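## Task

Take the yellow sponge off the counter and set it inside the bin marked N6 so that no part of it sticks out past the bin's rim. The bins must not be moved. The robot must not topple or be left leaning, or the task fails. The sponge must stay in the bin by itself once the robot lets go; if only the robot is holding it there, it is not done.

## Robot and tools

Robot: TidyBot++, a wheeled base about 0.54 m long, 0.50 m wide and 0.38 m tall, carrying a single seven-joint arm with a two-finger gripper. The shoulder sits 0.12 m ahead of the base centre, 0.68 m above the floor. Segments: upper arm 0.42 m, forearm 0.31 m, hand 0.31 m to the reported hand point. The arm begins folded with the hand pointing down, sticking out up to 0.08 m ahead of the base. Cameras: base_camera (fixed on the base, facing forward and down) and wrist_camera (fisheye, looks along the hand).

Frames: the base frame has its origin on the floor below the base centre, x ahead, y to the left, z up. hand_pose is reported in this frame and marks the point between the finger pads; its z axis runs out along the fingers and the fingers close along its y axis. The odometry frame is the base frame as it was when the scene began. Heading is positive to the left, range -3.142 to 3.142.

execute_actions: argument "actions" is a list holding one action or nothing (empty just reports state and images). Optional "cameras": a list drawn from base_camera, wrist_camera, all; omit or null for all, [] for none. An action may contain:
- "base": exactly one relative move, measured from where the base last reported itself: translate_m (metres, forward +, -2 to 2), strafe_m (metres, left +, -2 to 2) or rotate_rad (radians, counter-clockwise seen from above +, -6.3 to 6.3). These are offsets, not places.
- "joints": absolute targets by name, in radians: joint_1_rad (any angle; turns the arm about vertical, positive is clockwise from above, opposite to rotate_rad), joint_2_rad shoulder -2.249 to 2.249, joint_3_rad (any angle), joint_4_rad elbow -2.579 to 2.579, joint_5_rad (any angle), joint_6_rad wrist -2.099 to 2.099, joint_7_rad (any angle; hand pointing down, positive is counter-clockwise from above, at 1.57 the fingers open left/right). gripper_pos is a 0 to 1 scale, 0 wide open (about 85 mm gap), 1 shut; gap is roughly 85 x (1 - gripper_pos) mm. Unbounded joints take the short way; for bigger turns send steps under half a revolution. Done tolerance is ±0.039 for joints 1-4, ±0.056 for 5-7, ±0.03 for the gripper.
- "speeds": caps for this action only: translate_m and strafe_m 0.05-0.5 m/s, rotate_rad 0.1-1.57 rad/s (defaults are the maxima). A base move needing over 8.667 s at its cap is rejected; no action runs beyond 15 s.
All motions in an action start at once. Any unknown key or out-of-range number makes the whole call rejected with no motion. Joints omitted keep pushing toward their earlier target.

Arm geometry, with joint_1_rad 0, joint_3_rad 3.14, joint_5_rad 0 (the start layout), the arm stays in the vertical plane of the base x axis. Tilt from vertical (forward +): upper arm = joint_2, forearm = joint_2 - joint_4, hand = joint_2 - joint_4 - joint_6. Hand reach ahead of the shoulder is the sum of length x sin(tilt); height above it is the sum of length x cos(tilt). A downward hand reaches at most about 0.94 m above the floor, only near the base.

wait: "seconds" 0 to 10; commands nothing and returns state and images. zoom_image: "camera" (base_camera or wrist_camera) and "region" [x0, y0, x1, y1] pixels from the top-left, at most 504 x 504, on that camera's latest full image. read_manual: optional "section", only "licences"; moves nothing. finished_scene: "scene" number; ends the current scene for good after the robot has held its last command, and reports success and the next task. A reply with no tool call ends everything.

Reading results: base_status and joint_status tell how each motion finished. "done" for the base means the wheels turned the requested amount, even if they slipped or were blocked short. "off_target": stopped away from target, may still push. "contact_stop"/"time_out": target dropped, holding in place. "joint command not followed" with "cause:" means the arm targets were held back (usually self-collision); the gripper still acts and withheld targets may be retried later. Gripper at 1 reading "done" means nothing grasped; "off_target" means an object stopped it. motor_effort gives percent of max per motor, bracketed peak. "ARM HIT" means a hard strike on the base or arm. base_tilt is in degrees (forward, right). If a result reports a stop, later calls in that reply are skipped.

Accuracy: friction and load leave the hand a centimetre or more off; to correct, send each joint its last command plus (wanted minus read). When holding something, never command a joint to its read angle, as the arm sinks. Trust camera images over hand_pose. Odometry drifts a few cm and degrees over many moves.

Avoid: driving while the arm is snagged high up (tipping), pushing sideways hard with a raised hand, driving the arm into objects (torque fault halts the arm 10 s), letting objects drop or slam, shoving the bins, and long heavy holds that heat the motors (MOTOR HOT warning, then OVER-TEMPERATURE FAULT). Loose objects may occasionally be nudged by outside pushes. The robot keeps executing its last command while you think.

Each tool is called after ">>>" in YAML: its name, and indented under it one key for each argument.

## Session

I'll start by checking the robot's state and camera views.

>>> execute_actions:
  actions: []

Scene clock: 0.00 s.
base_odometry: x=+0.000 y=+0.000 heading=+0.000 (m, m, rad; odometry frame)
base_tilt: forward=-0.3 right=-0.3 (deg)
base_status: not commanded
joint_positions: joint_1_rad=-0.024 joint_2_rad=-0.390 joint_3_rad=+3.179 joint_4_rad=-2.506 joint_5_rad=+0.029 joint_6_rad=-0.890 joint_7_rad=+1.599 gripper_pos=+0.000
joint_status: not commanded
motor_effort: joint_1_rad=+0 joint_2_rad=-1 joint_3_rad=+1 joint_4_rad=+15 joint_5_rad=+1 joint_6_rad=+1 joint_7_rad=+1 (%)
hand_pose: x=+0.2702 y=-0.0061 z=+0.5995 quat_wxyz=(+0.006, +0.998, +0.017, +0.067) (m; base frame)
pictures: base_camera, wrist_camera
Images, in order (width x height): base_camera 644x364, wrist_camera 644x476.

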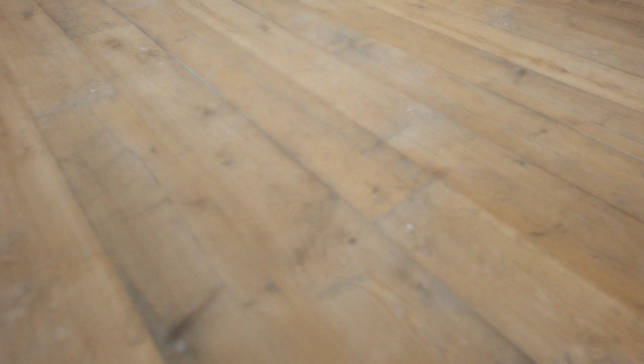

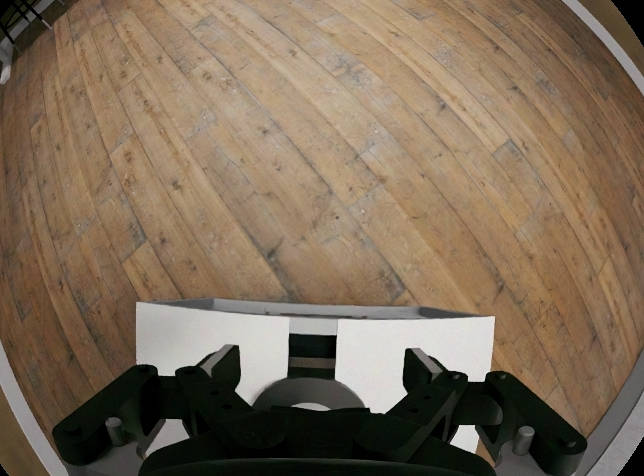

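>>> execute_actions:
  actions:
    - {"joints": {"joint_6_rad": 0.35}}

Scene clock: 12.30 s.
base_odometry: x=+0.000 y=+0.000 heading=+0.000 (m, m, rad; odometry frame)
base_tilt: forward=-0.3 right=-0.2 (deg)
base_status: not commanded
joint_positions: joint_1_rad=-0.024 joint_2_rad=-0.390 joint_3_rad=+3.179 joint_4_rad=-2.506 joint_5_rad=+0.029 joint_6_rad=+0.339 joint_7_rad=+1.599 gripper_pos=+0.000
joint_status: all done
motor_effort: joint_1_rad=+0(0) joint_2_rad=-5(5) joint_3_rad=+0(1) joint_4_rad=+19(19) joint_5_rad=+0(1) joint_6_rad=+8(9) joint_7_rad=+1(1) (%)
hand_pose: x=+0.5330 y=-0.0023 z=+0.8444 quat_wxyz=(+0.012, +0.776, +0.016, +0.631) (m; base frame)
pictures: base_camera, wrist_camera
camera_calibration (this result's frames):
wrist_camera: T_world_to_cam=[[0.0489467, -0.997312, 0.0545162, -0.0737752], [-0.170298, -0.0621155, -0.983433, 0.985768], [0.984176, 0.0388519, -0.17288, -0.242732], [0, 0, 0, 1]] pos_world=[0.410376, -0.00291498, 0.931495]
Images, in order (width x height): base_camera 644x364, wrist_camera 644x476.

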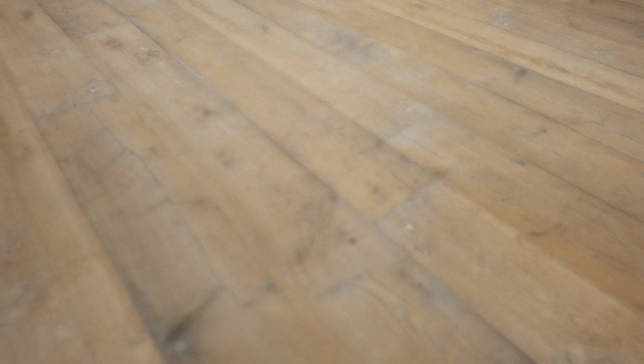

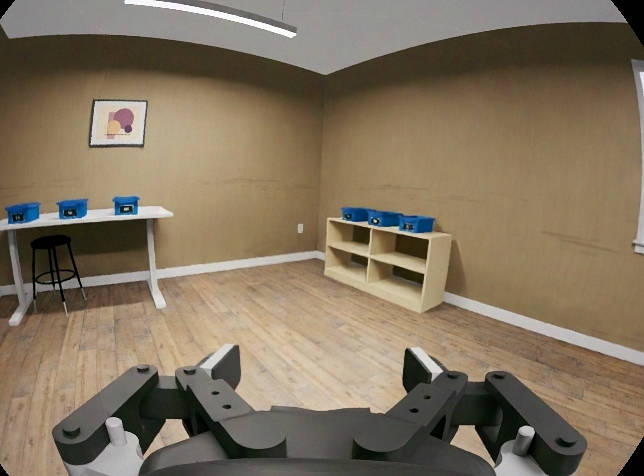

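>>> zoom_image:
  camera: "wrist_camera"
  region: [0, 180, 180, 240]

>>> zoom_image:
  camera: "wrist_camera"
  region: [320, 190, 460, 250]

Region (0, 180, 180, 240) of wrist_camera's 644x476 image, scaled by 2.800.

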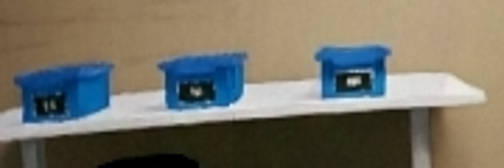

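Region (320, 190, 460, 250) of wrist_camera's 644x476 image, scaled by 3.600; it fills the top 216 rows of this view, and the rest is white.

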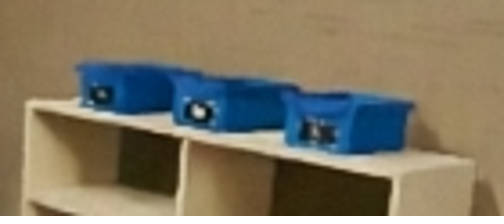

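>>> execute_actions:
  actions:
    - {"base": {"rotate_rad": 1.5}}

Scene clock: 20.70 s.
base_odometry: x=+0.000 y=+0.000 heading=+1.499 (m, m, rad; odometry frame)
base_tilt: forward=-0.3 right=-0.3 (deg)
base_status: done
joint_positions: joint_1_rad=-0.024 joint_2_rad=-0.390 joint_3_rad=+3.179 joint_4_rad=-2.506 joint_5_rad=+0.029 joint_6_rad=+0.339 joint_7_rad=+1.599 gripper_pos=+0.000
joint_status: not commanded
motor_effort: joint_1_rad=+0(1) joint_2_rad=-6(5) joint_3_rad=+1(1) joint_4_rad=+19(18) joint_5_rad=+1(0) joint_6_rad=+8(8) joint_7_rad=+1(1) (%)
hand_pose: x=+0.5330 y=-0.0023 z=+0.8444 quat_wxyz=(+0.012, +0.776, +0.016, +0.631) (m; base frame)
pictures: base_camera, wrist_camera
camera_calibration (this result's frames):
wrist_camera: T_world_to_cam=[[0.048951, -0.997312, 0.0545178, -0.0737768], [-0.170297, -0.0621178, -0.983433, 0.985767], [0.984176, 0.0388558, -0.17288, -0.242731], [0, 0, 0, 1]] pos_world=[0.410376, -0.00291331, 0.931495]
Images, in order (width x height): base_camera 644x364, wrist_camera 644x476.

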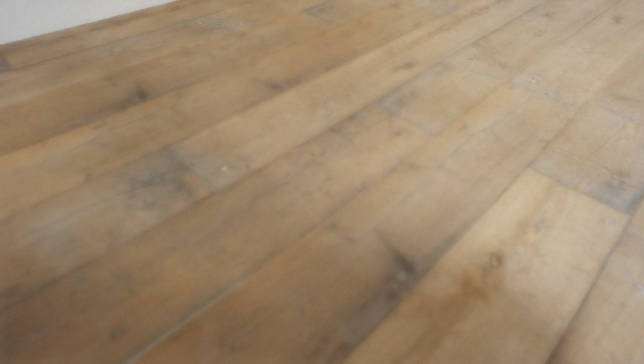

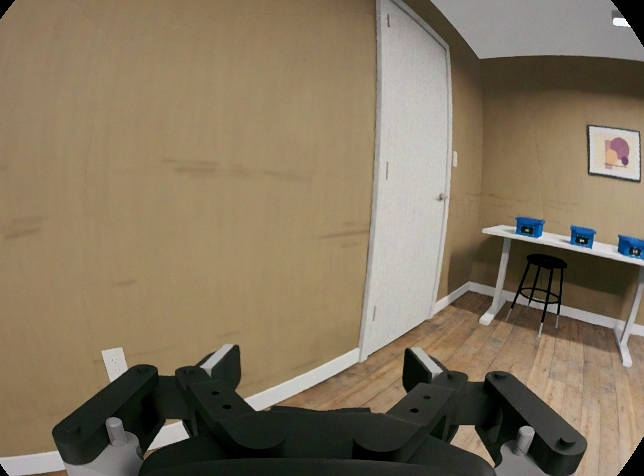

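>>> execute_actions:
  actions:
    - {"base": {"rotate_rad": 2.2}}

Scene clock: 31.63 s.
base_odometry: x=+0.000 y=+0.000 heading=-2.585 (m, m, rad; odometry frame)
base_tilt: forward=-0.2 right=-0.3 (deg)
base_status: done
joint_positions: joint_1_rad=-0.024 joint_2_rad=-0.390 joint_3_rad=+3.179 joint_4_rad=-2.506 joint_5_rad=+0.029 joint_6_rad=+0.339 joint_7_rad=+1.599 gripper_pos=+0.000
joint_status: not commanded
motor_effort: joint_1_rad=+1(1) joint_2_rad=-5(6) joint_3_rad=+1(1) joint_4_rad=+19(19) joint_5_rad=+1(1) joint_6_rad=+8(8) joint_7_rad=+0(0) (%)
hand_pose: x=+0.5330 y=-0.0023 z=+0.8444 quat_wxyz=(+0.012, +0.776, +0.016, +0.631) (m; base frame)
pictures: base_camera, wrist_camera
camera_calibration (this result's frames):
wrist_camera: T_world_to_cam=[[0.0489512, -0.997312, 0.0545178, -0.0737768], [-0.170298, -0.0621178, -0.983433, 0.985767], [0.984176, 0.038856, -0.172881, -0.242731], [0, 0, 0, 1]] pos_world=[0.410376, -0.00291324, 0.931495]
Images, in order (width x height): base_camera 644x364, wrist_camera 644x476.

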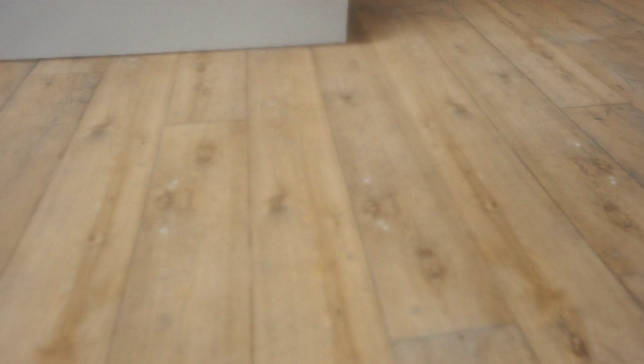

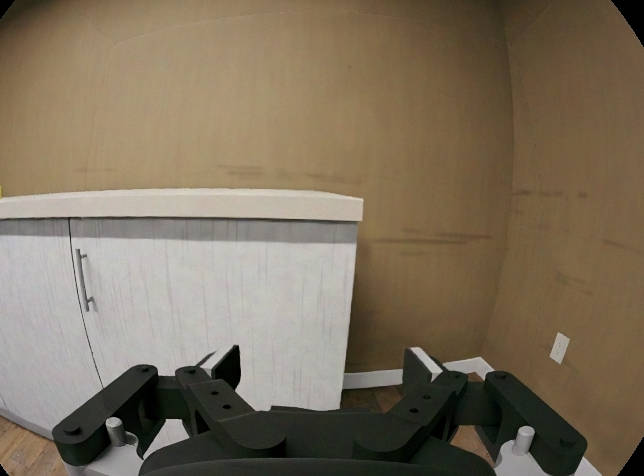

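>>> execute_actions:
  actions:
    - {"base": {"rotate_rad": 0.17}, "joints": {"joint_1_rad": -0.5, "joint_2_rad": -0.2, "joint_4_rad": -1.2, "joint_6_rad": -1.1}}

Scene clock: 47.87 s.
base_odometry: x=+0.000 y=+0.000 heading=-2.416 (m, m, rad; odometry frame)
base_tilt: forward=-0.2 right=-0.2 (deg)
base_status: done
joint_positions: joint_1_rad=-0.479 joint_2_rad=-0.220 joint_3_rad=+3.179 joint_4_rad=-1.217 joint_5_rad=+0.029 joint_6_rad=-1.068 joint_7_rad=+1.599 gripper_pos=+0.000
joint_status: all done
motor_effort: joint_1_rad=+0(1) joint_2_rad=-10(12) joint_3_rad=+1(0) joint_4_rad=+18(22) joint_5_rad=+0(2) joint_6_rad=+7(9) joint_7_rad=+1(1) (%)
hand_pose: x=+0.5271 y=+0.1823 z=+1.1154 quat_wxyz=(-0.095, +0.836, +0.198, +0.504) (m; base frame)
pictures: base_camera, wrist_camera
camera_calibration (this result's frames):
wrist_camera: T_world_to_cam=[[0.463234, -0.885059, 0.0456643, -0.133104], [-0.376684, -0.243271, -0.893828, 1.3046], [0.802199, 0.39685, -0.446079, 0.138086], [0, 0, 0, 1]] pos_world=[0.442309, 0.144766, 1.23376]
Images, in order (width x height): base_camera 644x364, wrist_camera 644x476.

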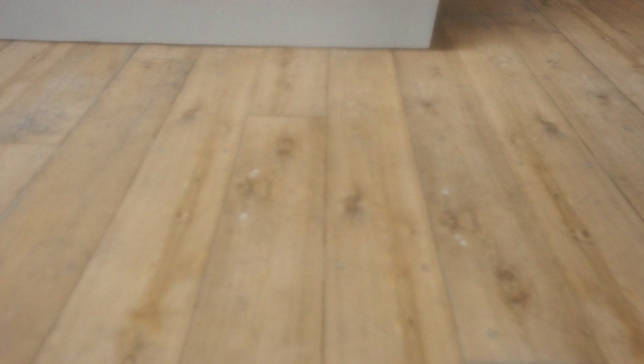

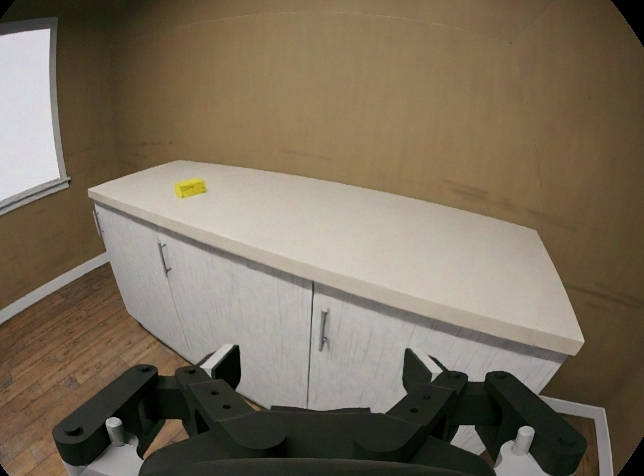

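>>> execute_actions:
  actions:
    - {"base": {"strafe_m": 1.0}, "joints": {"joint_1_rad": 0.0, "joint_3_rad": 3.14, "joint_5_rad": 0.0, "joint_6_rad": -1.25}}

Scene clock: 79.80 s.
base_odometry: x=+0.665 y=-0.747 heading=-2.414 (m, m, rad; odometry frame)
base_tilt: forward=-0.2 right=-0.3 (deg)
base_status: done
joint_positions: joint_1_rad=-0.019 joint_2_rad=-0.218 joint_3_rad=+3.151 joint_4_rad=-1.216 joint_5_rad=+0.026 joint_6_rad=-1.218 joint_7_rad=+1.599 gripper_pos=+0.000
joint_status: all done
motor_effort: joint_1_rad=+0(1) joint_2_rad=-9(12) joint_3_rad=+1(1) joint_4_rad=+18(19) joint_5_rad=+1(0) joint_6_rad=+6(7) joint_7_rad=+1(1) (%)
hand_pose: x=+0.5411 y=-0.0026 z=+1.0758 quat_wxyz=(+0.016, +0.895, +0.015, +0.446) (m; base frame)
pictures: base_camera, wrist_camera
camera_calibration (this result's frames):
wrist_camera: T_world_to_cam=[[0.0552746, -0.997653, 0.0404183, -0.0753723], [-0.572807, -0.0648405, -0.817122, 1.25358], [0.817824, 0.0220142, -0.575047, 0.311944], [0, 0, 0, 1]] pos_world=[0.467113, -0.00077948, 1.20676]
Images, in order (width x height): base_camera 644x364, wrist_camera 644x476.

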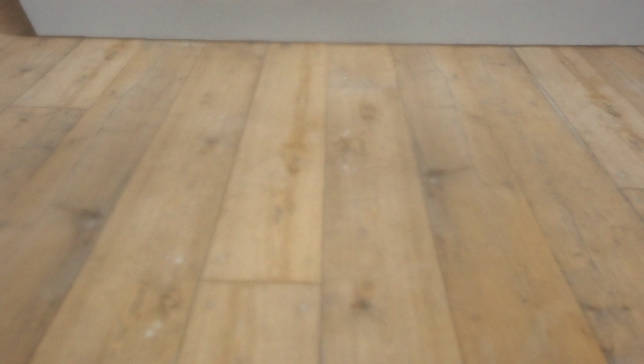

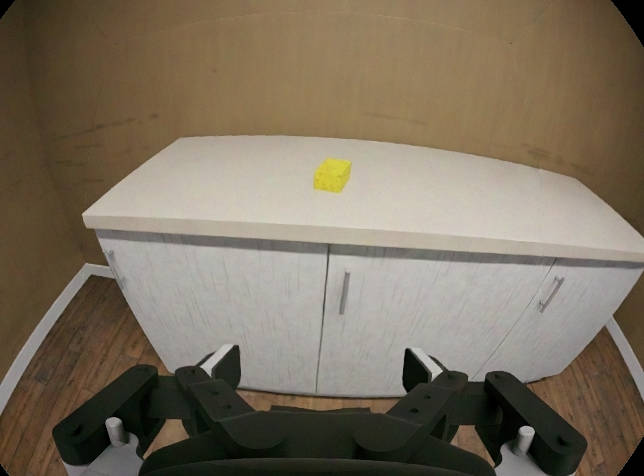

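>>> zoom_image:
  camera: "wrist_camera"
  region: [290, 140, 380, 210]

Region (290, 140, 380, 210) of wrist_camera's 644x476 image, scaled by 5.600.

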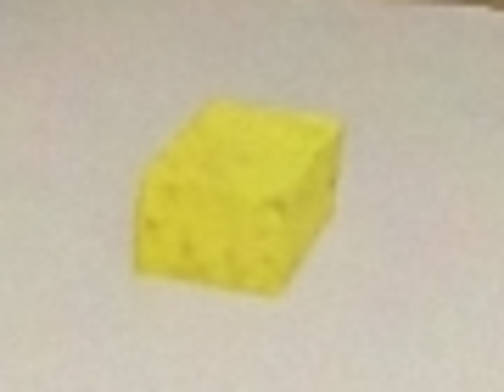

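>>> execute_actions:
  actions:
    - {"base": {"strafe_m": 0.11}, "joints": {"joint_1_rad": 0.3, "joint_2_rad": 0.04, "joint_3_rad": 3.13, "joint_4_rad": -0.90, "joint_5_rad": -0.02, "joint_6_rad": -1.68, "joint_7_rad": 1.55}}
  cameras: []

>>> execute_actions:
  actions:
    - {"base": {"translate_m": 0.56}}

Scene clock: 117.40 s.
base_odometry: x=+0.739 y=-0.829 heading=-2.414 (m, m, rad; odometry frame)
base_tilt: forward=-0.2 right=-0.3 (deg)
base_status: done
joint_positions: joint_1_rad=+0.283 joint_2_rad=+0.033 joint_3_rad=+3.142 joint_4_rad=-0.920 joint_5_rad=+0.011 joint_6_rad=-1.649 joint_7_rad=+1.579 gripper_pos=+0.000
joint_status: all done
motor_effort: joint_1_rad=+0(2) joint_2_rad=-17(19) joint_3_rad=+1(2) joint_4_rad=+16(18) joint_5_rad=+1(3) joint_6_rad=+4(6) joint_7_rad=+0(0) (%)
hand_pose: x=+0.5312 y=-0.1217 z=+1.0176 quat_wxyz=(+0.044, +0.954, -0.133, +0.263) (m; base frame)
pictures: none
No camera images: the call's "cameras" was empty. Leave "cameras" out to get every camera's image.

Scene clock: 119.90 s.
base_odometry: x=+0.321 y=-1.202 heading=-2.413 (m, m, rad; odometry frame)
base_tilt: forward=-0.2 right=-0.3 (deg)
base_status: done
joint_positions: joint_1_rad=+0.284 joint_2_rad=+0.041 joint_3_rad=+3.142 joint_4_rad=-0.917 joint_5_rad=+0.008 joint_6_rad=-1.651 joint_7_rad=+1.579 gripper_pos=+0.000
joint_status: not commanded
motor_effort: joint_1_rad=+0(1) joint_2_rad=-18(20) joint_3_rad=+0(0) joint_4_rad=+16(17) joint_5_rad=+1(1) joint_6_rad=+4(4) joint_7_rad=+1(0) (%)
hand_pose: x=+0.5339 y=-0.1221 z=+1.0149 quat_wxyz=(+0.042, +0.955, -0.134, +0.260) (m; base frame)
pictures: base_camera, wrist_camera
camera_calibration (this result's frames):
wrist_camera: T_world_to_cam=[[-0.240194, -0.970703, -0.00645314, 0.0168993], [-0.818125, 0.206008, -0.536872, 1.07163], [0.522473, -0.123674, -0.843639, 0.697858], [0, 0, 0, 1]] pos_world=[0.516171, -0.118053, 1.16418]
Images, in order (width x height): base_camera 644x364, wrist_camera 644x476.

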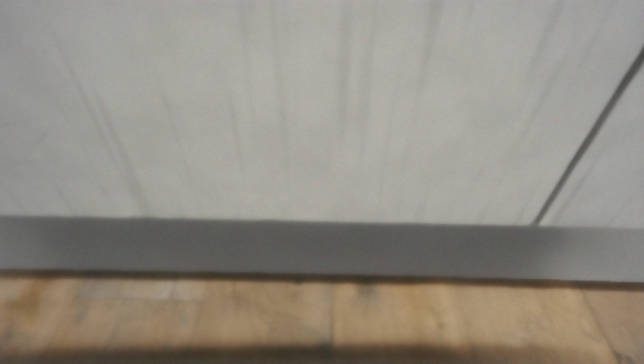

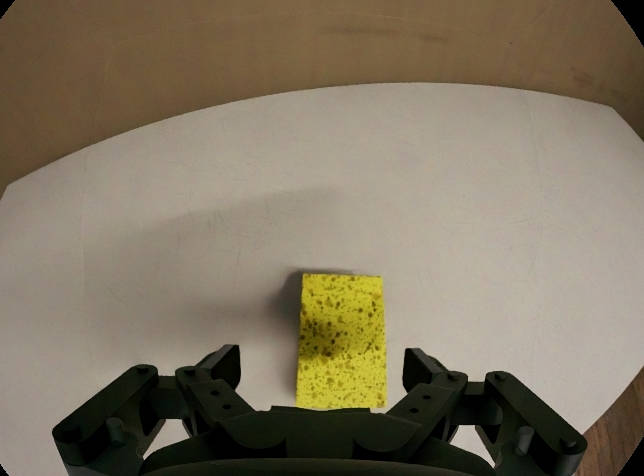

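>>> zoom_image:
  camera: "wrist_camera"
  region: [220, 250, 440, 430]

Region (220, 250, 440, 430) of wrist_camera's 644x476 image, scaled by 2.291; it fills the top 412 rows of this view, and the rest is white.

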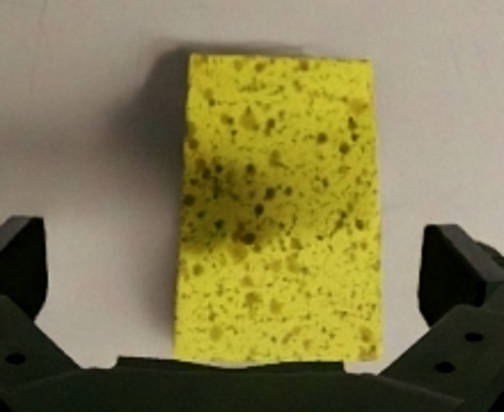

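>>> execute_actions:
  actions:
    - {"joints": {"joint_1_rad": 0.338, "joint_2_rad": 0.06, "joint_4_rad": -1.02, "joint_6_rad": -1.533}}
  cameras: ["wrist_camera"]

Scene clock: 166.17 s.
base_odometry: x=+0.321 y=-1.202 heading=-2.413 (m, m, rad; odometry frame)
base_tilt: forward=-0.2 right=-0.3 (deg)
base_status: not commanded
joint_positions: joint_1_rad=+0.318 joint_2_rad=+0.052 joint_3_rad=+3.142 joint_4_rad=-1.006 joint_5_rad=+0.008 joint_6_rad=-1.563 joint_7_rad=+1.579 gripper_pos=+0.000
joint_status: all done
motor_effort: joint_1_rad=+0(0) joint_2_rad=-20(19) joint_3_rad=+1(0) joint_4_rad=+17(17) joint_5_rad=+1(1) joint_6_rad=+4(3) joint_7_rad=+1(1) (%)
hand_pose: x=+0.5467 y=-0.1422 z=+0.9862 quat_wxyz=(+0.046, +0.955, -0.150, +0.253) (m; base frame)
pictures: wrist_camera
camera_calibration (this result's frames):
wrist_camera: T_world_to_cam=[[-0.273239, -0.961924, -0.00656275, 0.0197617], [-0.816773, 0.235601, -0.526662, 1.06422], [0.508155, -0.138544, -0.850049, 0.676539], [0, 0, 0, 1]] pos_world=[0.530843, -0.137993, 1.13571]
Images, in order (width x height): wrist_camera 644x476.

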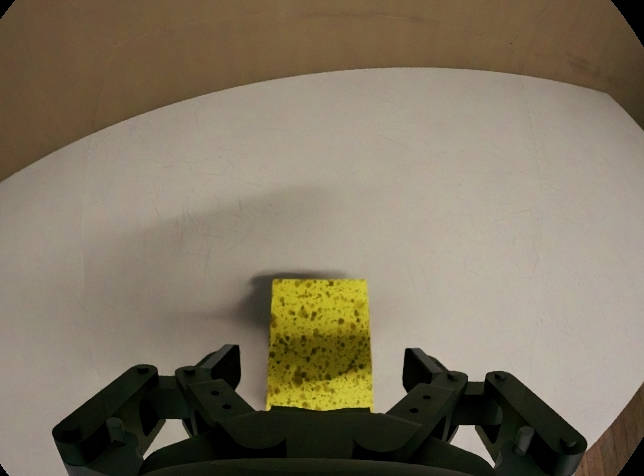

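>>> zoom_image:
  camera: "wrist_camera"
  region: [220, 250, 440, 430]

Region (220, 250, 440, 430) of wrist_camera's 644x476 image, scaled by 2.291; it fills the top 412 rows of this view, and the rest is white.

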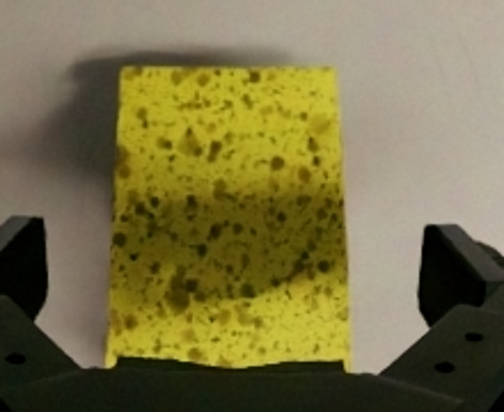

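>>> execute_actions:
  actions:
    - {"joints": {"joint_4_rad": -1.145, "joint_6_rad": -1.428}}
  cameras: ["wrist_camera"]

Scene clock: 202.40 s.
base_odometry: x=+0.321 y=-1.202 heading=-2.413 (m, m, rad; odometry frame)
base_tilt: forward=-0.3 right=-0.3 (deg)
base_status: not commanded
joint_positions: joint_1_rad=+0.318 joint_2_rad=+0.054 joint_3_rad=+3.142 joint_4_rad=-1.131 joint_5_rad=+0.008 joint_6_rad=-1.460 joint_7_rad=+1.579 gripper_pos=+0.000
joint_status: all done
motor_effort: joint_1_rad=+0(0) joint_2_rad=-20(20) joint_3_rad=+0(1) joint_4_rad=+18(19) joint_5_rad=+1(1) joint_6_rad=+3(3) joint_7_rad=+1(1) (%)
hand_pose: x=+0.5577 y=-0.1457 z=+0.9465 quat_wxyz=(+0.044, +0.958, -0.150, +0.242) (m; base frame)
pictures: wrist_camera
camera_calibration (this result's frames):
wrist_camera: T_world_to_cam=[[-0.272665, -0.962082, -0.00721157, 0.0193124], [-0.828968, 0.23873, -0.505786, 1.04058], [0.488329, -0.131932, -0.862629, 0.660688], [0, 0, 0, 1]] pos_world=[0.545242, -0.142673, 1.09638]
Images, in order (width x height): wrist_camera 644x476.

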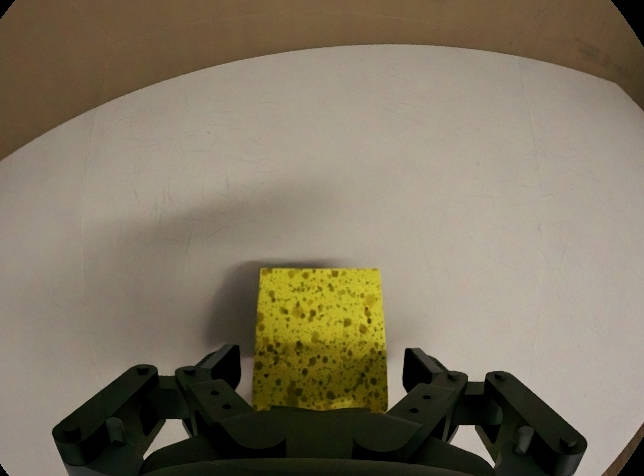

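>>> execute_actions:
  actions:
    - {"joints": {"gripper_pos": 1.0}}
  cameras: ["wrist_camera"]

Scene clock: 214.50 s.
base_odometry: x=+0.321 y=-1.202 heading=-2.413 (m, m, rad; odometry frame)
base_tilt: forward=-0.2 right=-0.3 (deg)
base_status: not commanded
joint_positions: joint_1_rad=+0.318 joint_2_rad=+0.049 joint_3_rad=+3.142 joint_4_rad=-1.133 joint_5_rad=+0.008 joint_6_rad=-1.458 joint_7_rad=+1.579 gripper_pos=+0.412
joint_status: gripper_pos off_target (ended at +0.412, target +1.000)
motor_effort: joint_1_rad=+0(1) joint_2_rad=-17(19) joint_3_rad=+1(1) joint_4_rad=+17(17) joint_5_rad=+1(1) joint_6_rad=+3(4) joint_7_rad=+1(1) (%)
hand_pose: x=+0.5566 y=-0.1454 z=+0.9483 quat_wxyz=(+0.044, +0.957, -0.150, +0.244) (m; base frame)
pictures: wrist_camera
camera_calibration (this result's frames):
wrist_camera: T_world_to_cam=[[-0.272668, -0.962082, -0.00709403, 0.019253], [-0.826551, 0.238018, -0.510061, 1.04314], [0.492409, -0.133214, -0.860109, 0.657944], [0, 0, 0, 1]] pos_world=[0.54348, -0.142116, 1.0981]
Images, in order (width x height): wrist_camera 644x476.

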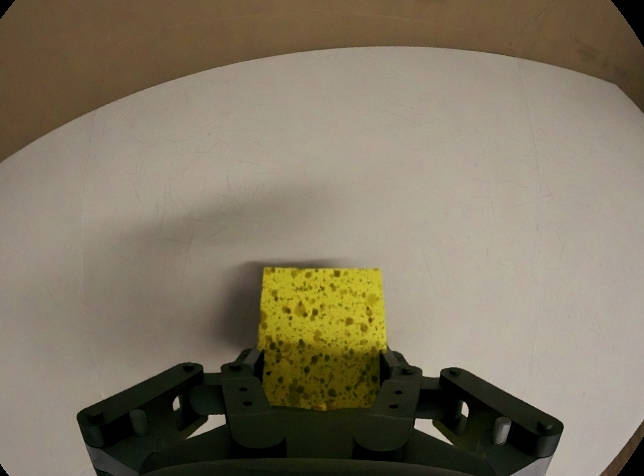

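>>> execute_actions:
  actions:
    - {"base": {"translate_m": -2.0}, "joints": {"joint_1_rad": 2.6, "joint_2_rad": -0.2, "joint_4_rad": -1.13, "joint_6_rad": -0.95, "gripper_pos": 1.0}}

Scene clock: 264.10 s.
base_odometry: x=+1.813 y=+0.130 heading=-2.413 (m, m, rad; odometry frame)
base_tilt: forward=-0.3 right=-0.3 (deg)
base_status: done
joint_positions: joint_1_rad=+2.582 joint_2_rad=-0.186 joint_3_rad=+3.136 joint_4_rad=-1.134 joint_5_rad=+0.000 joint_6_rad=-0.980 joint_7_rad=+1.579 gripper_pos=+0.412
joint_status: gripper_pos off_target (ended at +0.412, target +1.000); the others done
motor_effort: joint_1_rad=-1(3) joint_2_rad=-12(23) joint_3_rad=+1(3) joint_4_rad=+18(19) joint_5_rad=+1(2) joint_6_rad=+8(8) joint_7_rad=+1(1) (%)
hand_pose: x=-0.2761 y=-0.2524 z=+1.1700 quat_wxyz=(+0.549, +0.232, -0.788, +0.156) (m; base frame)
pictures: base_camera, wrist_camera
camera_calibration (this result's frames):
wrist_camera: T_world_to_cam=[[-0.571369, 0.820461, 0.0195411, 0.0271266], [0.250322, 0.196901, -0.947929, 1.29263], [-0.781586, -0.536726, -0.317883, 0.156351], [0, 0, 0, 1]] pos_world=[-0.185871, -0.192858, 1.27449]
Images, in order (width x height): base_camera 644x364, wrist_camera 644x476.

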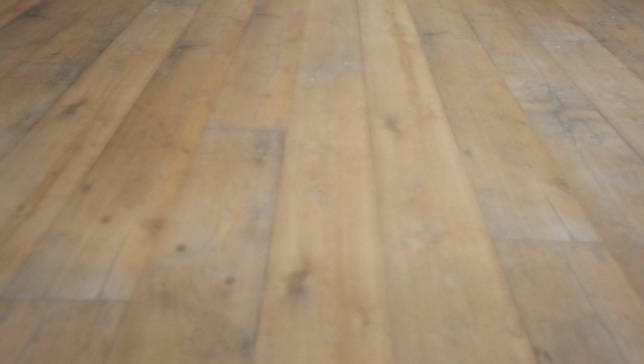

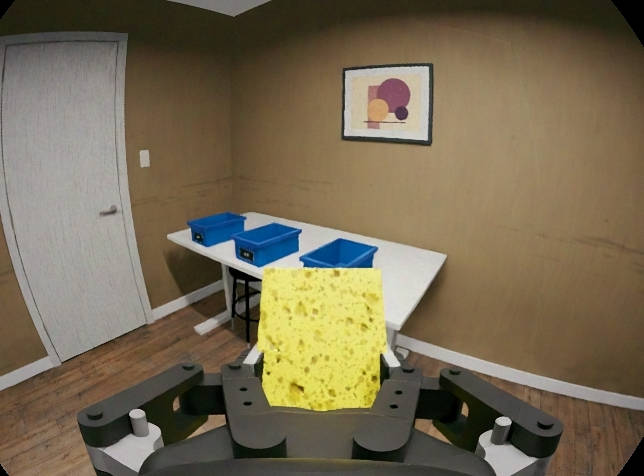

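>>> zoom_image:
  camera: "wrist_camera"
  region: [180, 205, 310, 275]

Region (180, 205, 310, 275) of wrist_camera's 644x476 image, scaled by 3.877; it fills the top 271 rows of this view, and the rest is white.

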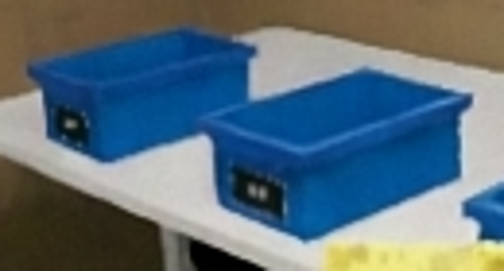

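>>> zoom_image:
  camera: "wrist_camera"
  region: [230, 240, 266, 268]

Region (230, 240, 266, 268) of wrist_camera's 644x476 image, scaled by 14.000.

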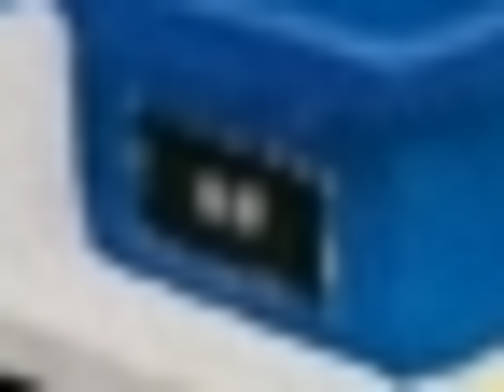

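>>> execute_actions:
  actions:
    - {"base": {"strafe_m": -1.17}, "joints": {"joint_1_rad": 3.16, "joint_2_rad": 0.1, "joint_4_rad": -1.3, "joint_6_rad": -0.75, "gripper_pos": 1.0}}

Scene clock: 313.10 s.
base_odometry: x=+1.035 y=+1.004 heading=-2.413 (m, m, rad; odometry frame)
base_tilt: forward=-0.3 right=-0.3 (deg)
base_status: done
joint_positions: joint_1_rad=+3.146 joint_2_rad=+0.100 joint_3_rad=+3.135 joint_4_rad=-1.287 joint_5_rad=+0.000 joint_6_rad=-0.783 joint_7_rad=+1.579 gripper_pos=+0.412
joint_status: gripper_pos off_target (ended at +0.412, target +1.000); the others done
motor_effort: joint_1_rad=+0(1) joint_2_rad=-24(27) joint_3_rad=+1(1) joint_4_rad=+20(22) joint_5_rad=+1(0) joint_6_rad=+7(8) joint_7_rad=+0(1) (%)
hand_pose: x=-0.4890 y=-0.0024 z=+0.9823 quat_wxyz=(+0.467, +0.005, -0.884, -0.001) (m; base frame)
pictures: base_camera, wrist_camera
camera_calibration (this result's frames):
wrist_camera: T_world_to_cam=[[-0.0489586, 0.998777, 0.00686146, -0.0276183], [0.535065, 0.0320277, -0.844203, 1.15577], [-0.843391, -0.0376597, -0.535979, 0.249688], [0, 0, 0, 1]] pos_world=[-0.409182, -0.0000290892, 1.10973]
Images, in order (width x height): base_camera 644x364, wrist_camera 644x476.

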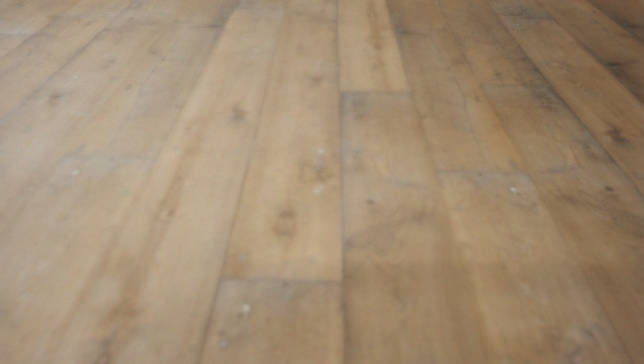

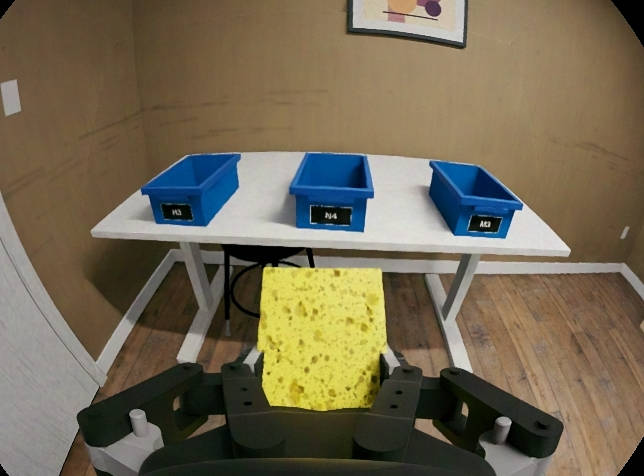

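>>> zoom_image:
  camera: "wrist_camera"
  region: [140, 190, 350, 240]

>>> zoom_image:
  camera: "wrist_camera"
  region: [300, 190, 530, 245]

Region (140, 190, 350, 240) of wrist_camera's 644x476 image, scaled by 2.400; it fills the top 120 rows of this view, and the rest is white.

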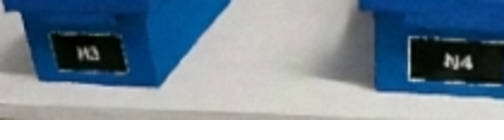

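Region (300, 190, 530, 245) of wrist_camera's 644x476 image, scaled by 2.191; it fills the top 121 rows of this view, and the rest is white.

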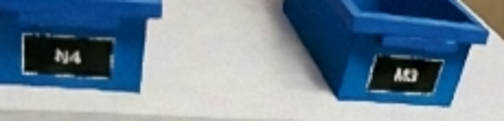

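>>> execute_actions:
  actions:
    - {"base": {"rotate_rad": 1.85}, "joints": {"joint_1_rad": 6.2, "gripper_pos": 1.0}}

Scene clock: 335.47 s.
base_odometry: x=+1.035 y=+1.004 heading=-0.564 (m, m, rad; odometry frame)
base_tilt: forward=-0.2 right=-0.2 (deg)
base_status: done
joint_positions: joint_1_rad=+6.186 joint_2_rad=+0.100 joint_3_rad=+3.134 joint_4_rad=-1.287 joint_5_rad=+0.000 joint_6_rad=-0.781 joint_7_rad=+1.579 gripper_pos=+0.412
joint_status: gripper_pos off_target (ended at +0.412, target +1.000); the others done
motor_effort: joint_1_rad=+0(2) joint_2_rad=-24(28) joint_3_rad=+0(3) joint_4_rad=+20(22) joint_5_rad=+1(1) joint_6_rad=+7(7) joint_7_rad=+1(1) (%)
hand_pose: x=+0.7240 y=+0.0651 z=+0.9829 quat_wxyz=(+0.023, -0.882, -0.050, -0.467) (m; base frame)
pictures: base_camera, wrist_camera
camera_calibration (this result's frames):
wrist_camera: T_world_to_cam=[[0.151687, -0.988405, 0.00680607, -0.0515043], [-0.52691, -0.0866848, -0.845489, 1.2829], [0.836276, 0.124663, -0.533949, 0.0469893], [0, 0, 0, 1]] pos_world=[0.64449, 0.0544432, 1.11012]
Images, in order (width x height): base_camera 644x364, wrist_camera 644x476.

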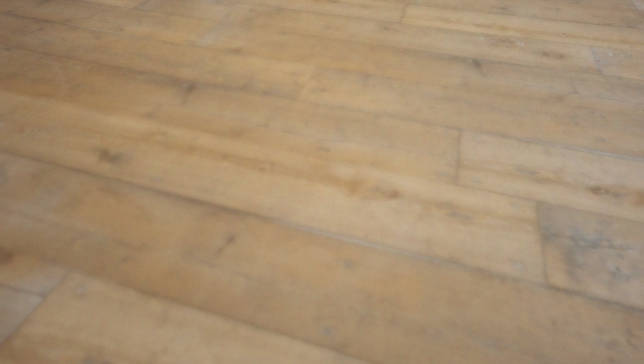

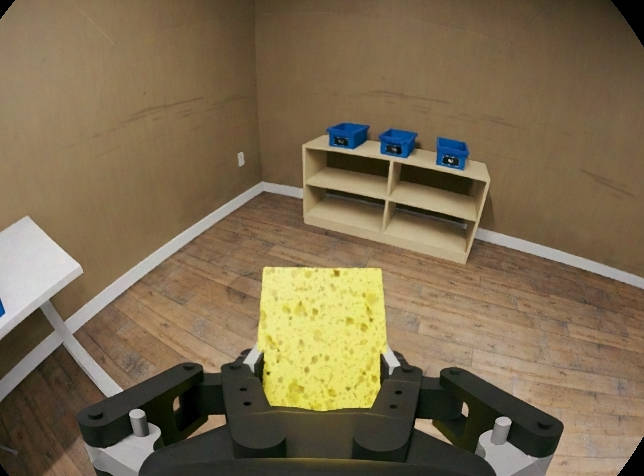

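>>> zoom_image:
  camera: "wrist_camera"
  region: [320, 115, 480, 180]

Region (320, 115, 480, 180) of wrist_camera's 644x476 image, scaled by 3.150; it fills the top 205 rows of this view, and the rest is white.

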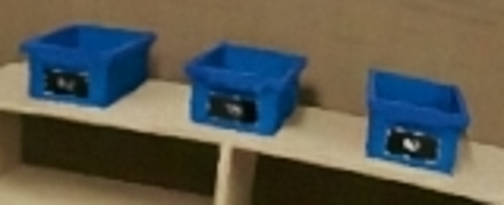

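>>> execute_actions:
  actions:
    - {"base": {"translate_m": 1.85}, "joints": {"joint_1_rad": 6.6, "joint_2_rad": -0.5, "joint_4_rad": -2.2, "joint_6_rad": -0.78, "gripper_pos": 1.0}}

Scene clock: 370.60 s.
base_odometry: x=+2.600 y=+0.017 heading=-0.563 (m, m, rad; odometry frame)
base_tilt: forward=-0.3 right=-0.3 (deg)
base_status: done
joint_positions: joint_1_rad=+6.579 joint_2_rad=-0.487 joint_3_rad=+3.134 joint_4_rad=-2.185 joint_5_rad=+0.000 joint_6_rad=-0.780 joint_7_rad=+1.579 gripper_pos=+0.412
joint_status: gripper_pos off_target (ended at +0.412, target +1.000); the others done
motor_effort: joint_1_rad=+0(2) joint_2_rad=-2(24) joint_3_rad=+1(1) joint_4_rad=+19(21) joint_5_rad=+1(1) joint_6_rad=+5(6) joint_7_rad=+1(1) (%)
hand_pose: x=+0.4132 y=-0.0858 z=+0.7684 quat_wxyz=(-0.050, -0.936, +0.132, -0.322) (m; base frame)
pictures: base_camera, wrist_camera
camera_calibration (this result's frames):
wrist_camera: T_world_to_cam=[[-0.239708, -0.970839, -0.00338952, 0.0190505], [-0.743858, 0.185906, -0.641961, 0.881335], [0.623871, -0.151362, -0.76673, 0.454097], [0, 0, 0, 1]] pos_world=[0.376857, -0.0766174, 0.914017]
Images, in order (width x height): base_camera 644x364, wrist_camera 644x476.

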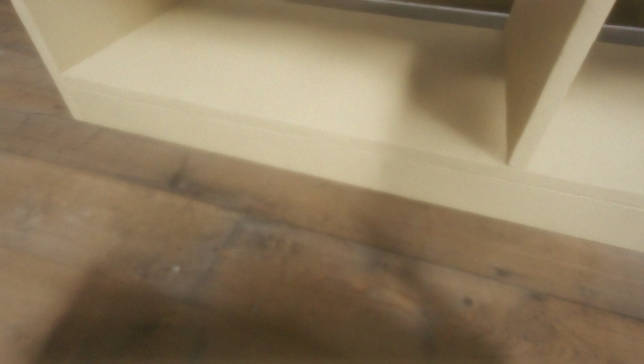

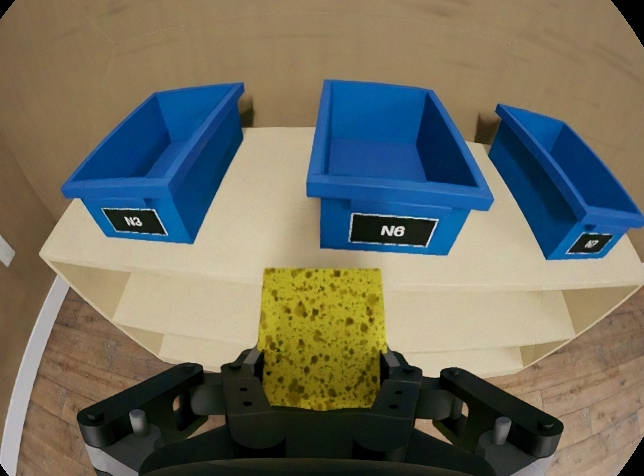

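>>> zoom_image:
  camera: "wrist_camera"
  region: [290, 65, 510, 275]

Region (290, 65, 510, 275) of wrist_camera's 644x476 image, scaled by 2.291; it fills the top 481 rows of this view, and the rest is white.

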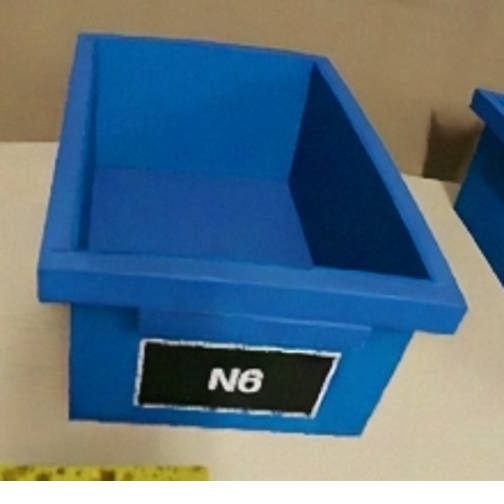

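>>> execute_actions:
  actions:
    - {"joints": {"joint_1_rad": 6.72, "joint_2_rad": 0.365, "joint_4_rad": -1.29, "gripper_pos": 1.0}}

Scene clock: 464.03 s.
base_odometry: x=+2.600 y=+0.017 heading=-0.563 (m, m, rad; odometry frame)
base_tilt: forward=-0.2 right=-0.2 (deg)
base_status: not commanded
joint_positions: joint_1_rad=+6.699 joint_2_rad=+0.359 joint_3_rad=+3.134 joint_4_rad=-1.310 joint_5_rad=+0.000 joint_6_rad=-0.780 joint_7_rad=+1.579 gripper_pos=+0.412
joint_status: gripper_pos off_target (ended at +0.412, target +1.000); the others done
motor_effort: joint_1_rad=+0(1) joint_2_rad=-32(34) joint_3_rad=+0(1) joint_4_rad=+19(20) joint_5_rad=+1(1) joint_6_rad=+5(5) joint_7_rad=+1(1) (%)
hand_pose: x=+0.7244 y=-0.2609 z=+0.8050 quat_wxyz=(-0.069, -0.922, +0.187, -0.332) (m; base frame)
pictures: base_camera, wrist_camera
camera_calibration (this result's frames):
wrist_camera: T_world_to_cam=[[-0.353463, -0.93541, -0.0085277, 0.0195045], [-0.697677, 0.269682, -0.663716, 1.17483], [0.623146, -0.22865, -0.747936, 0.226699], [0, 0, 0, 1]] pos_world=[0.685278, -0.246751, 0.949475]
Images, in order (width x height): base_camera 644x364, wrist_camera 644x476.

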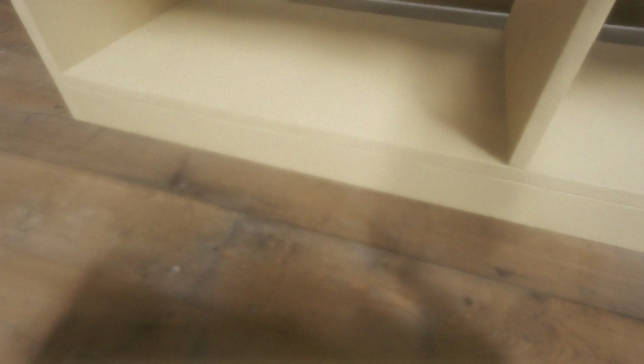

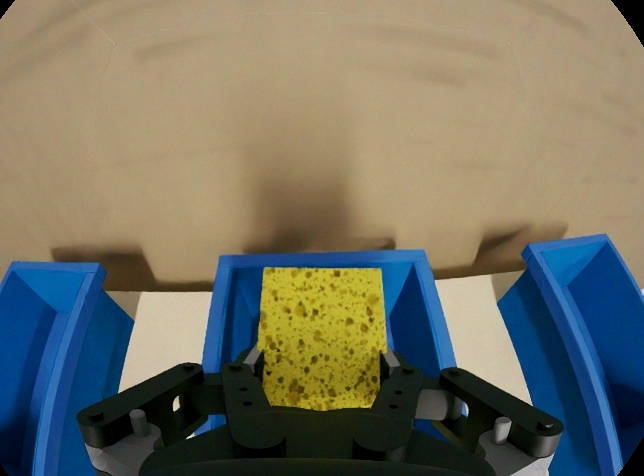

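>>> zoom_image:
  camera: "wrist_camera"
  region: [170, 230, 500, 450]

Region (170, 230, 500, 450) of wrist_camera's 644x476 image, scaled by 1.527.

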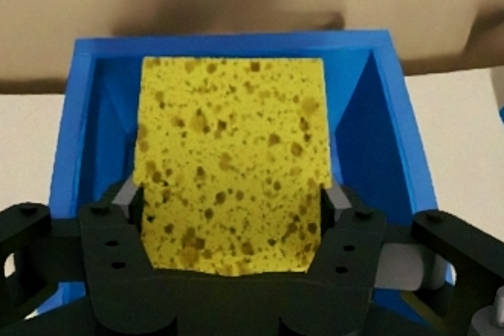

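>>> execute_actions:
  actions:
    - {"joints": {"joint_1_rad": 6.74, "joint_2_rad": 0.458, "joint_4_rad": -1.373, "gripper_pos": 1.0}}
  cameras: ["wrist_camera"]

Scene clock: 492.97 s.
base_odometry: x=+2.600 y=+0.017 heading=-0.563 (m, m, rad; odometry frame)
base_tilt: forward=-0.2 right=-0.2 (deg)
base_status: not commanded
joint_positions: joint_1_rad=+6.721 joint_2_rad=+0.462 joint_3_rad=+3.134 joint_4_rad=-1.366 joint_5_rad=+0.000 joint_6_rad=-0.780 joint_7_rad=+1.579 gripper_pos=+0.413
joint_status: gripper_pos off_target (ended at +0.413, target +1.000); the others done
motor_effort: joint_1_rad=+0(1) joint_2_rad=-34(40) joint_3_rad=+0(0) joint_4_rad=+19(20) joint_5_rad=+0(0) joint_6_rad=+4(5) joint_7_rad=+1(1) (%)
hand_pose: x=+0.7099 y=-0.2701 z=+0.7102 quat_wxyz=(-0.056, -0.943, +0.203, -0.257) (m; base frame)
pictures: wrist_camera
camera_calibration (this result's frames):
wrist_camera: T_world_to_cam=[[-0.375586, -0.926638, -0.0166516, 0.0287691], [-0.778289, 0.32511, -0.537187, 1.08659], [0.503192, -0.1888, -0.843299, 0.326474], [0, 0, 0, 1]] pos_world=[0.692209, -0.264965, 0.859498]
Images, in order (width x height): wrist_camera 644x476.

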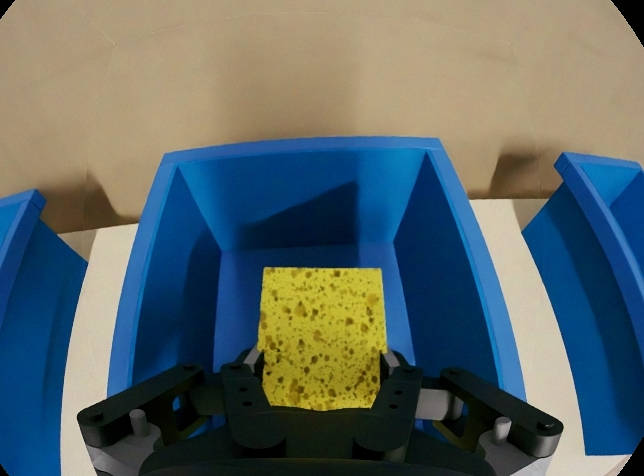

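>>> zoom_image:
  camera: "wrist_camera"
  region: [70, 120, 574, 476]

Region (70, 120, 574, 476) of wrist_camera's 644x476 image, scaled by 1.000; it fills the top 356 rows of this view, and the rest is white.

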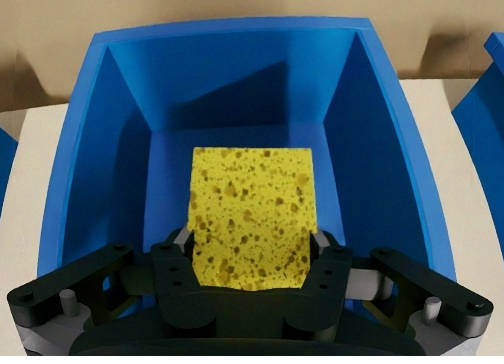

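>>> execute_actions:
  actions:
    - {"joints": {"joint_2_rad": 0.533, "gripper_pos": 1.0}}
  cameras: ["wrist_camera"]

Scene clock: 522.40 s.
base_odometry: x=+2.600 y=+0.017 heading=-0.563 (m, m, rad; odometry frame)
base_tilt: forward=-0.2 right=-0.3 (deg)
base_status: not commanded
joint_positions: joint_1_rad=+6.721 joint_2_rad=+0.531 joint_3_rad=+3.134 joint_4_rad=-1.366 joint_5_rad=+0.000 joint_6_rad=-0.780 joint_7_rad=+1.579 gripper_pos=+0.413
joint_status: gripper_pos off_target (ended at +0.413, target +1.000); the others done
motor_effort: joint_1_rad=+0(1) joint_2_rad=-37(40) joint_3_rad=+0(0) joint_4_rad=+18(19) joint_5_rad=+1(1) joint_6_rad=+3(4) joint_7_rad=+1(0) (%)
hand_pose: x=+0.7102 y=-0.2703 z=+0.6658 quat_wxyz=(-0.048, -0.951, +0.204, -0.225) (m; base frame)
pictures: wrist_camera
camera_calibration (this result's frames):
wrist_camera: T_world_to_cam=[[-0.376727, -0.926104, -0.0202088, 0.0313303], [-0.809716, 0.339821, -0.478416, 1.05026], [0.44993, -0.163869, -0.877901, 0.356404], [0, 0, 0, 1]] pos_world=[0.701859, -0.269483, 0.815982]
Images, in order (width x height): wrist_camera 644x476.

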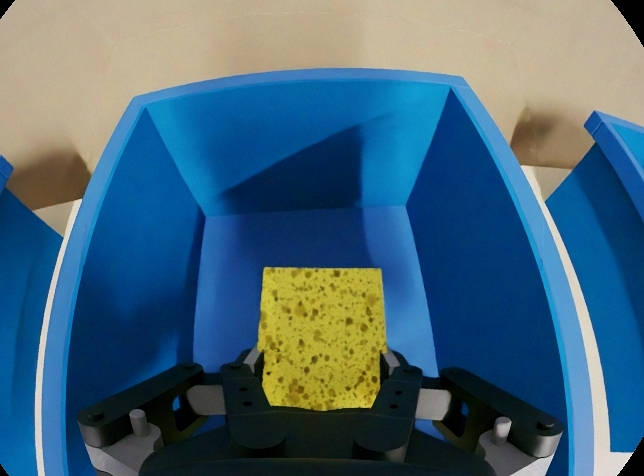

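>>> zoom_image:
  camera: "wrist_camera"
  region: [480, 360, 620, 476]

>>> zoom_image:
  camera: "wrist_camera"
  region: [20, 360, 160, 476]

Region (480, 360, 620, 476) of wrist_camera's 644x476 image, scaled by 3.600; it fills the top 418 rows of this view, and the rest is white.

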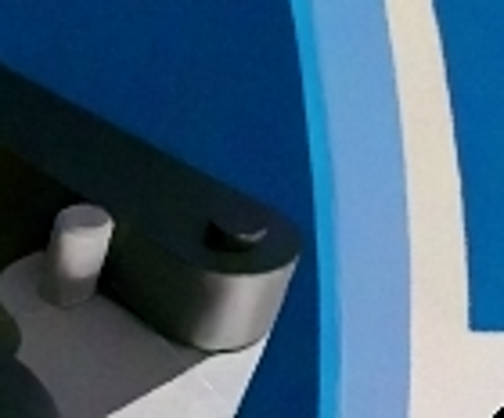

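Region (20, 360, 160, 476) of wrist_camera's 644x476 image, scaled by 3.600; it fills the top 418 rows of this view, and the rest is white.

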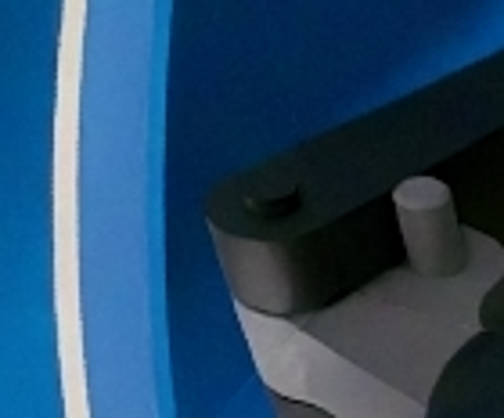

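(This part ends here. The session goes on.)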